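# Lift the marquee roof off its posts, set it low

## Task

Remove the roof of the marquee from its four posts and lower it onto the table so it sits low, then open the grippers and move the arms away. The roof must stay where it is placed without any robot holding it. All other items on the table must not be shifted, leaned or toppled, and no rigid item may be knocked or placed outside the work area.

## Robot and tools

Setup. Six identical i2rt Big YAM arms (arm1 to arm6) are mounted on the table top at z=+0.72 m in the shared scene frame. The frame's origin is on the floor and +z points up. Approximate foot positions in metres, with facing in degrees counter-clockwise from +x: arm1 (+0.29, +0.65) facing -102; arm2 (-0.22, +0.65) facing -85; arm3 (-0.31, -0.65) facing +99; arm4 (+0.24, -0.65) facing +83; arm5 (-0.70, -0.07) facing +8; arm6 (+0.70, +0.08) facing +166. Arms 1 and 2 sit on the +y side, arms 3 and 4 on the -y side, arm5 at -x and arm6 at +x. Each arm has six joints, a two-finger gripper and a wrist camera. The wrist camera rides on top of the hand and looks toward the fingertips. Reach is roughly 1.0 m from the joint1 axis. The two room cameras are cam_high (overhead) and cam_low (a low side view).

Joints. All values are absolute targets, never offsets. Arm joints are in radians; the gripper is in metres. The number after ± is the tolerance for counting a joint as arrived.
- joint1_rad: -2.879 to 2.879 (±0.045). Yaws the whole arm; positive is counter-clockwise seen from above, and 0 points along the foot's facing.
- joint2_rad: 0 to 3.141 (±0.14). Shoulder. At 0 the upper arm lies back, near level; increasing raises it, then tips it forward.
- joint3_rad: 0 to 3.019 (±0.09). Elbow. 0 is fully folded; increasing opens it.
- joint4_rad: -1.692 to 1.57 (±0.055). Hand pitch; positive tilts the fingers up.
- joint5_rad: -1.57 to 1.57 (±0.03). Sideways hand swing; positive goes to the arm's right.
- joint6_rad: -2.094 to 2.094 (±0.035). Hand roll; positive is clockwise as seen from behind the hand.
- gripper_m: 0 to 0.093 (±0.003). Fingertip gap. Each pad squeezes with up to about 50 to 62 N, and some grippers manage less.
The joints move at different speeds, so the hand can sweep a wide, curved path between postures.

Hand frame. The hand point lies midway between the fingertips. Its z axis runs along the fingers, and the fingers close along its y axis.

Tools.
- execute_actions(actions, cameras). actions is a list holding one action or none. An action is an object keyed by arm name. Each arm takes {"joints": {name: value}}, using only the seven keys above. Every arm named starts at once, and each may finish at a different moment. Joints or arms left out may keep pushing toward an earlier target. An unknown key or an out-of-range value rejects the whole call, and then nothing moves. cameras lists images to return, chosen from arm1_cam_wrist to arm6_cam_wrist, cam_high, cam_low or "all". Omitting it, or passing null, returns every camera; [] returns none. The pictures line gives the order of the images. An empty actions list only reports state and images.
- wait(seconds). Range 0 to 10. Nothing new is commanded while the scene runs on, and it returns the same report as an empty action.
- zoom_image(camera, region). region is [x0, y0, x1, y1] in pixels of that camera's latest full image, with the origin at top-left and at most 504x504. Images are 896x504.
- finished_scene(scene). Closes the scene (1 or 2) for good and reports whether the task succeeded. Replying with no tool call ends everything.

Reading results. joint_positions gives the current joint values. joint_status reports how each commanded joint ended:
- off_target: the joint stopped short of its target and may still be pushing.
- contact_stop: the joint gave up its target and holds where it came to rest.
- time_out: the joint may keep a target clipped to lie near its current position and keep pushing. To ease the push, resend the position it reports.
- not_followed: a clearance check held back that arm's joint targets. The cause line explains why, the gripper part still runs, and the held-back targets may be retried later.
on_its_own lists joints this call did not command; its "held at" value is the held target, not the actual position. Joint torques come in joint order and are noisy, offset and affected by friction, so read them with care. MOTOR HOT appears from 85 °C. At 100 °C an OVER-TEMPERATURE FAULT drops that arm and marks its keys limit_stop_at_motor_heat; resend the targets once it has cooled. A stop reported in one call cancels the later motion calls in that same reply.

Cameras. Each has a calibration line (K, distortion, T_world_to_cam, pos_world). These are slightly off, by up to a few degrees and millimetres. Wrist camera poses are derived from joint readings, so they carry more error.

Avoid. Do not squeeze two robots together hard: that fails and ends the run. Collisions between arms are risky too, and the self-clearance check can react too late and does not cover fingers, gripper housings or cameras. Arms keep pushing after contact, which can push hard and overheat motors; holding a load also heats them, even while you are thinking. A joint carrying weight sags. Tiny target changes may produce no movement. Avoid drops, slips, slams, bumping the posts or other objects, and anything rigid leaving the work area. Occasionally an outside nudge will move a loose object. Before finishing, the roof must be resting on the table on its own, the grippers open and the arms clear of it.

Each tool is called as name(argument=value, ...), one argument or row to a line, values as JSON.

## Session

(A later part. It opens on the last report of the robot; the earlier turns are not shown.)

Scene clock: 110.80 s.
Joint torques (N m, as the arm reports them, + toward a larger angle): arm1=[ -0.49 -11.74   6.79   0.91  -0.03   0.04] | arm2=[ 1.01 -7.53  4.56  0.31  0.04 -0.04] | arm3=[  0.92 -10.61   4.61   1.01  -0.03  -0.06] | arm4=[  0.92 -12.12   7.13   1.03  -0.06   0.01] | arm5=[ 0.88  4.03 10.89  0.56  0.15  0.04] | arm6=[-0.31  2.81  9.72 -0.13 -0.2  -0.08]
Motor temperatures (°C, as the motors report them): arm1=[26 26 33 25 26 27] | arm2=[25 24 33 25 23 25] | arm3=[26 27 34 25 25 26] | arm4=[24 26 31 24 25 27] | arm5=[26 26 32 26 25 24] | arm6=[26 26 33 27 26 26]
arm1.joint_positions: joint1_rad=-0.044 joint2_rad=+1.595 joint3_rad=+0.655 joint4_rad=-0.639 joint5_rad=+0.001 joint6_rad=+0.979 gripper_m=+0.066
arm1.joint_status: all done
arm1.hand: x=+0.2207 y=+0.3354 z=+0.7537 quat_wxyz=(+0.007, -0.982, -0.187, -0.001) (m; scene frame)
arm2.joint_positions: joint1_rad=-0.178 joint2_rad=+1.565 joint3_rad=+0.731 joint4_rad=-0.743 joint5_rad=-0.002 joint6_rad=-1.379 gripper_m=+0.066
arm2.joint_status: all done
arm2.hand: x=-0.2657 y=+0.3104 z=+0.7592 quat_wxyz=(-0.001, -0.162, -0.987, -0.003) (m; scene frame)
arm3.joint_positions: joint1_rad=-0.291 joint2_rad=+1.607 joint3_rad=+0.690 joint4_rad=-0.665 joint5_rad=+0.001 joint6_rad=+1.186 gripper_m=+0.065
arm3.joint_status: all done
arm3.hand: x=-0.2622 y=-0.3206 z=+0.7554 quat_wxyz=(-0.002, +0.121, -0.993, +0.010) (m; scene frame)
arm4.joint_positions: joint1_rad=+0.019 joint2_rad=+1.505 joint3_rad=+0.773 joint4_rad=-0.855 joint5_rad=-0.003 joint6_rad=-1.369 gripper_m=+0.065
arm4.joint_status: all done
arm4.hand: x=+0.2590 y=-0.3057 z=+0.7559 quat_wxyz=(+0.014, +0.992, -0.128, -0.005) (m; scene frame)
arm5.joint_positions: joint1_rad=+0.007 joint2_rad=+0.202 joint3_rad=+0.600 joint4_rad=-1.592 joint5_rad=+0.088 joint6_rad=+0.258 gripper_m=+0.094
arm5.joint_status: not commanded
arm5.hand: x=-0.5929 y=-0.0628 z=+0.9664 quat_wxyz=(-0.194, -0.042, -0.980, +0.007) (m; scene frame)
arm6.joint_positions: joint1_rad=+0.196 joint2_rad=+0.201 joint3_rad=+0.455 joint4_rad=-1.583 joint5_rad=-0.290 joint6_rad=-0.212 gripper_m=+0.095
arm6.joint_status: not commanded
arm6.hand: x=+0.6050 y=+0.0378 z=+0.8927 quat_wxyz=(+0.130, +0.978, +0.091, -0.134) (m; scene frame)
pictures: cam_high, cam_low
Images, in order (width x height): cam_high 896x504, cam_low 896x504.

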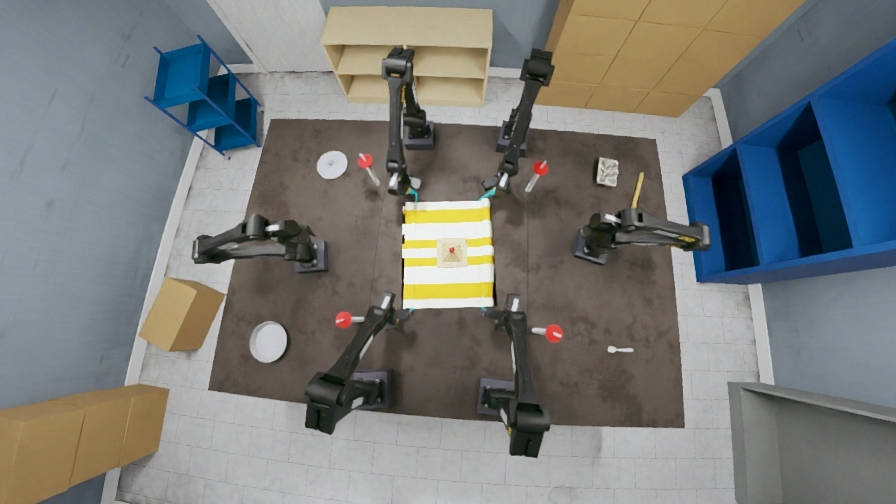

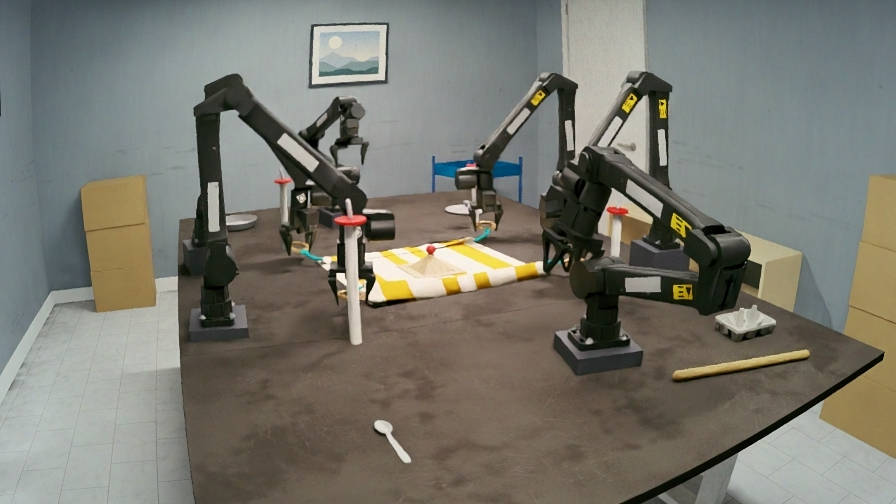

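execute_actions(
  actions=[
    {"arm1":{"joints":{"joint2_rad":1.67,"joint4_rad":-0.55}},"arm2":{"joints":{"joint2_rad":1.64,"joint4_rad":-0.64}},"arm3":{"joints":{"joint2_rad":1.66,"joint4_rad":-0.57}},"arm4":{"joints":{"joint2_rad":1.545,"joint4_rad":-0.78}}},
  ],
  cameras=["cam_low"],
)

execute_actions(
  actions=[
    {"arm1":{"joints":{"gripper_m":0.093}},"arm2":{"joints":{"gripper_m":0.093}},"arm3":{"joints":{"gripper_m":0.093}},"arm4":{"joints":{"gripper_m":0.093}}},
  ],
  cameras=[],
)

execute_actions(
  actions=[
    {"arm1":{"joints":{"joint2_rad":0.8,"joint4_rad":-1.4}},"arm2":{"joints":{"joint2_rad":0.8,"joint4_rad":-1.45}},"arm3":{"joints":{"joint2_rad":0.8,"joint4_rad":-1.4}},"arm4":{"joints":{"joint2_rad":0.8,"joint4_rad":-1.5}}},
  ],
  cameras=["cam_low","cam_high"],
)

Scene clock: 120.17 s.
Joint torques (N m, as the arm reports them, + toward a larger angle): arm1=[ -0.58 -11.17   6.22   0.92  -0.03   0.04] | arm2=[ 1.03 -6.58  4.21  0.26  0.   -0.04] | arm3=[ 1.1  -8.79  4.43  1.11 -0.03 -0.04] | arm4=[ 0.87 -9.82  6.99  1.17 -0.07  0.01] | arm5=[ 0.86  3.98 10.9   0.56  0.15  0.04] | arm6=[ 0.27  3.02  9.63 -0.2  -0.25 -0.04]
Motor temperatures (°C, as the motors report them): arm1=[26 26 31 25 26 27] | arm2=[25 24 32 25 23 25] | arm3=[26 28 32 25 25 26] | arm4=[24 26 30 24 25 27] | arm5=[26 26 32 26 25 24] | arm6=[26 26 34 27 26 26]
arm1.joint_positions: joint1_rad=-0.044 joint2_rad=+1.663 joint3_rad=+0.655 joint4_rad=-0.559 joint5_rad=+0.001 joint6_rad=+0.979 gripper_m=+0.066
arm1.joint_status: all done
arm1.hand: x=+0.2192 y=+0.3288 z=+0.7329 quat_wxyz=(+0.001, -0.982, -0.187, +0.001) (m; scene frame)
arm2.joint_positions: joint1_rad=-0.178 joint2_rad=+1.637 joint3_rad=+0.730 joint4_rad=-0.650 joint5_rad=-0.001 joint6_rad=-1.380 gripper_m=+0.066
arm2.joint_status: all done
arm2.hand: x=-0.2673 y=+0.2998 z=+0.7357 quat_wxyz=(-0.001, -0.161, -0.987, +0.007) (m; scene frame)
arm3.joint_positions: joint1_rad=-0.291 joint2_rad=+1.646 joint3_rad=+0.690 joint4_rad=-0.586 joint5_rad=+0.001 joint6_rad=+1.186 gripper_m=+0.065
arm3.joint_status: all done
arm3.hand: x=-0.2604 y=-0.3085 z=+0.7433 quat_wxyz=(-0.007, +0.121, -0.993, -0.009) (m; scene frame)
arm4.joint_positions: joint1_rad=+0.019 joint2_rad=+1.529 joint3_rad=+0.773 joint4_rad=-0.796 joint5_rad=-0.003 joint6_rad=-1.369 gripper_m=+0.065
arm4.joint_status: all done
arm4.hand: x=+0.2595 y=-0.2943 z=+0.7479 quat_wxyz=(-0.004, +0.992, -0.128, -0.006) (m; scene frame)
arm5.joint_positions: joint1_rad=+0.007 joint2_rad=+0.202 joint3_rad=+0.600 joint4_rad=-1.592 joint5_rad=+0.088 joint6_rad=+0.258 gripper_m=+0.094
arm5.joint_status: not commanded
arm5.hand: x=-0.5929 y=-0.0628 z=+0.9664 quat_wxyz=(-0.194, -0.042, -0.980, +0.007) (m; scene frame)
arm6.joint_positions: joint1_rad=+0.196 joint2_rad=+0.201 joint3_rad=+0.455 joint4_rad=-1.583 joint5_rad=-0.290 joint6_rad=-0.212 gripper_m=+0.095
arm6.joint_status: not commanded
arm6.hand: x=+0.6050 y=+0.0378 z=+0.8927 quat_wxyz=(+0.130, +0.978, +0.091, -0.134) (m; scene frame)
pictures: cam_low
Images, in order (width x height): cam_low 896x504.

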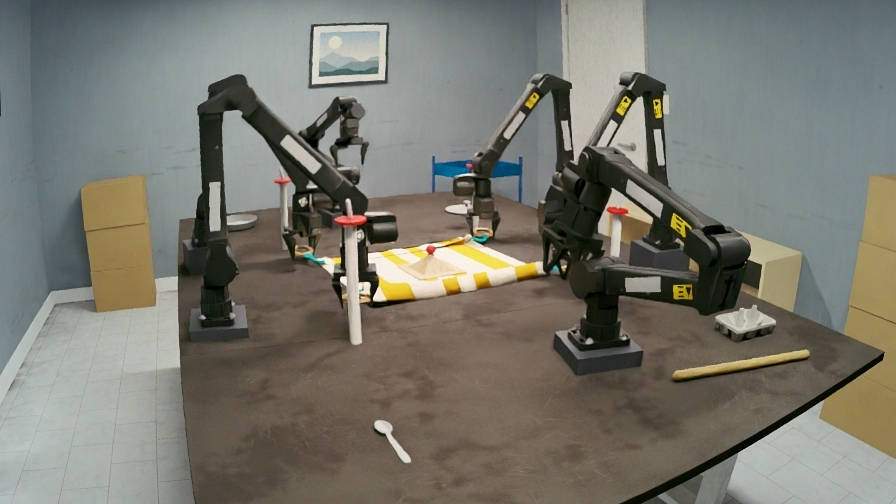

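Scene clock: 120.73 s.
Joint torques (N m, as the arm reports them, + toward a larger angle): arm1=[ -0.53 -11.15   6.25   0.96  -0.03   0.04] | arm2=[ 0.99 -6.58  4.22  0.26  0.   -0.03] | arm3=[ 1.16 -8.44  4.45  1.03 -0.04 -0.05] | arm4=[ 0.93 -9.78  7.05  1.15 -0.07  0.02] | arm5=[ 0.9   3.96 10.9   0.55  0.15  0.04] | arm6=[-0.55  3.21  9.67 -0.29 -0.18 -0.05]
Motor temperatures (°C, as the motors report them): arm1=[26 26 31 25 26 27] | arm2=[25 24 32 25 23 25] | arm3=[26 28 32 25 25 26] | arm4=[24 26 30 24 25 27] | arm5=[26 26 32 26 25 24] | arm6=[26 26 34 27 26 26]
arm1.joint_positions: joint1_rad=-0.044 joint2_rad=+1.663 joint3_rad=+0.655 joint4_rad=-0.559 joint5_rad=+0.001 joint6_rad=+0.979 gripper_m=+0.093
arm1.joint_status: all done
arm1.hand: x=+0.2192 y=+0.3288 z=+0.7329 quat_wxyz=(+0.001, -0.982, -0.187, +0.001) (m; scene frame)
arm2.joint_positions: joint1_rad=-0.178 joint2_rad=+1.637 joint3_rad=+0.730 joint4_rad=-0.650 joint5_rad=-0.001 joint6_rad=-1.380 gripper_m=+0.093
arm2.joint_status: all done
arm2.hand: x=-0.2673 y=+0.2998 z=+0.7357 quat_wxyz=(-0.001, -0.161, -0.987, +0.007) (m; scene frame)
arm3.joint_positions: joint1_rad=-0.291 joint2_rad=+1.646 joint3_rad=+0.690 joint4_rad=-0.586 joint5_rad=+0.001 joint6_rad=+1.186 gripper_m=+0.093
arm3.joint_status: all done
arm3.hand: x=-0.2604 y=-0.3085 z=+0.7433 quat_wxyz=(-0.007, +0.121, -0.993, -0.009) (m; scene frame)
arm4.joint_positions: joint1_rad=+0.019 joint2_rad=+1.529 joint3_rad=+0.773 joint4_rad=-0.796 joint5_rad=-0.003 joint6_rad=-1.369 gripper_m=+0.093
arm4.joint_status: all done
arm4.hand: x=+0.2595 y=-0.2943 z=+0.7479 quat_wxyz=(-0.004, +0.992, -0.128, -0.006) (m; scene frame)
arm5.joint_positions: joint1_rad=+0.007 joint2_rad=+0.202 joint3_rad=+0.600 joint4_rad=-1.592 joint5_rad=+0.088 joint6_rad=+0.258 gripper_m=+0.094
arm5.joint_status: not commanded
arm5.hand: x=-0.5929 y=-0.0628 z=+0.9664 quat_wxyz=(-0.194, -0.042, -0.980, +0.007) (m; scene frame)
arm6.joint_positions: joint1_rad=+0.196 joint2_rad=+0.201 joint3_rad=+0.455 joint4_rad=-1.583 joint5_rad=-0.290 joint6_rad=-0.212 gripper_m=+0.095
arm6.joint_status: not commanded
arm6.hand: x=+0.6050 y=+0.0378 z=+0.8927 quat_wxyz=(+0.130, +0.978, +0.091, -0.134) (m; scene frame)
pictures: none
No camera images: the call's "cameras" was empty. Leave "cameras" out to get every camera's image.

Scene clock: 122.17 s.
Joint torques (N m, as the arm reports them, + toward a larger angle): arm1=[-0.55 -3.22 10.81  0.39 -0.03  0.04] | arm2=[ 1.02  1.06  7.48 -0.52  0.   -0.03] | arm3=[ 1.6  -2.1   8.2  -0.26 -0.03 -0.06] | arm4=[ 0.84 -1.12  9.96  0.12 -0.07  0.01] | arm5=[ 0.86  3.99 10.9   0.56  0.16  0.04] | arm6=[ 0.11  4.11  9.7  -0.24 -0.22 -0.04]
Motor temperatures (°C, as the motors report them): arm1=[26 26 31 25 26 27] | arm2=[25 24 32 25 23 25] | arm3=[26 28 32 25 25 26] | arm4=[24 26 30 24 25 27] | arm5=[26 26 32 26 25 24] | arm6=[26 26 34 27 26 26]
arm1.joint_positions: joint1_rad=-0.044 joint2_rad=+0.799 joint3_rad=+0.655 joint4_rad=-1.392 joint5_rad=+0.001 joint6_rad=+0.979 gripper_m=+0.093
arm1.joint_status: all done
arm1.hand: x=+0.2485 y=+0.4606 z=+0.9501 quat_wxyz=(-0.013, -0.982, -0.187, +0.007) (m; scene frame)
arm2.joint_positions: joint1_rad=-0.178 joint2_rad=+0.798 joint3_rad=+0.727 joint4_rad=-1.440 joint5_rad=-0.001 joint6_rad=-1.380 gripper_m=+0.093
arm2.joint_status: all done
arm2.hand: x=-0.2473 y=+0.4499 z=+0.9552 quat_wxyz=(-0.002, -0.161, -0.986, +0.030) (m; scene frame)
arm3.joint_positions: joint1_rad=-0.291 joint2_rad=+0.806 joint3_rad=+0.687 joint4_rad=-1.386 joint5_rad=+0.001 joint6_rad=+1.186 gripper_m=+0.093
arm3.joint_status: all done
arm3.hand: x=-0.2817 y=-0.4468 z=+0.9590 quat_wxyz=(-0.011, +0.121, -0.992, -0.027) (m; scene frame)
arm4.joint_positions: joint1_rad=+0.019 joint2_rad=+0.797 joint3_rad=+0.773 joint4_rad=-1.485 joint5_rad=-0.003 joint6_rad=-1.369 gripper_m=+0.093
arm4.joint_status: all done
arm4.hand: x=+0.2530 y=-0.4458 z=+0.9399 quat_wxyz=(-0.025, +0.991, -0.128, -0.008) (m; scene frame)
arm5.joint_positions: joint1_rad=+0.007 joint2_rad=+0.202 joint3_rad=+0.600 joint4_rad=-1.592 joint5_rad=+0.088 joint6_rad=+0.258 gripper_m=+0.094
arm5.joint_status: not commanded
arm5.hand: x=-0.5929 y=-0.0628 z=+0.9664 quat_wxyz=(-0.194, -0.042, -0.980, +0.007) (m; scene frame)
arm6.joint_positions: joint1_rad=+0.196 joint2_rad=+0.201 joint3_rad=+0.455 joint4_rad=-1.583 joint5_rad=-0.290 joint6_rad=-0.212 gripper_m=+0.095
arm6.joint_status: not commanded
arm6.hand: x=+0.6050 y=+0.0378 z=+0.8927 quat_wxyz=(+0.130, +0.978, +0.091, -0.134) (m; scene frame)
pictures: cam_high, cam_low
Images, in order (width x height): cam_high 896x504, cam_low 896x504.

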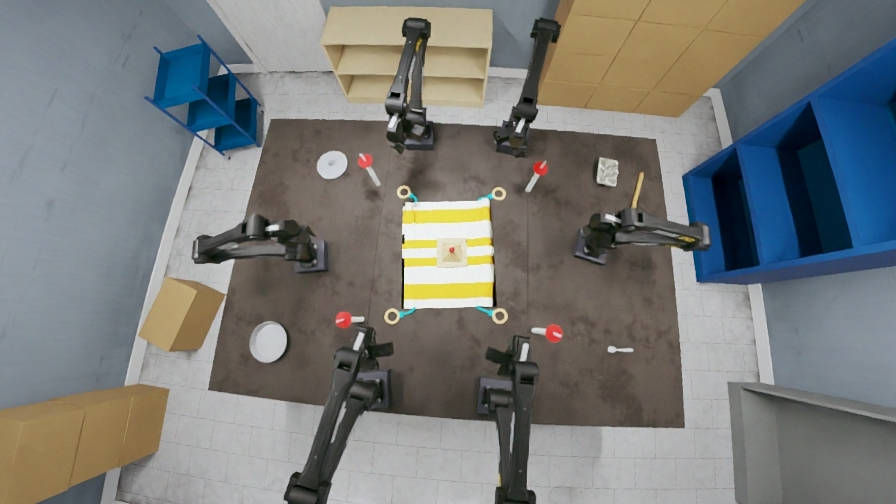

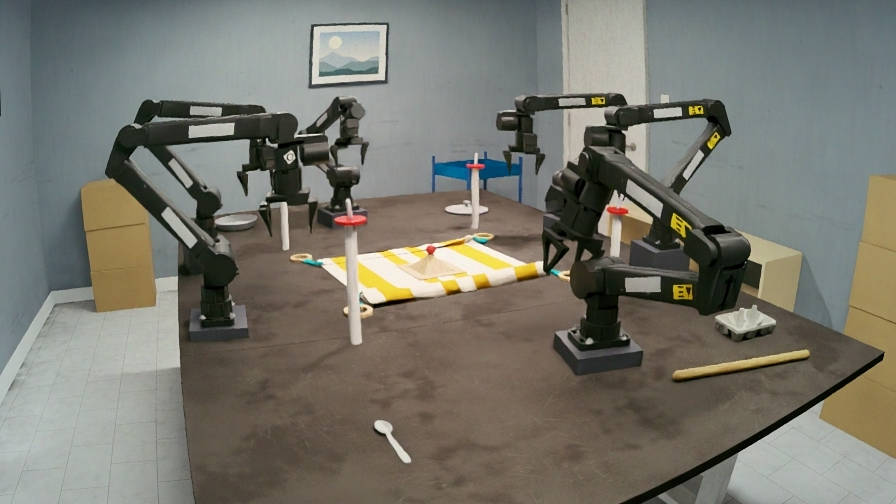

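finished_scene(
  scene=1,
)

The scene is finished: the task was done.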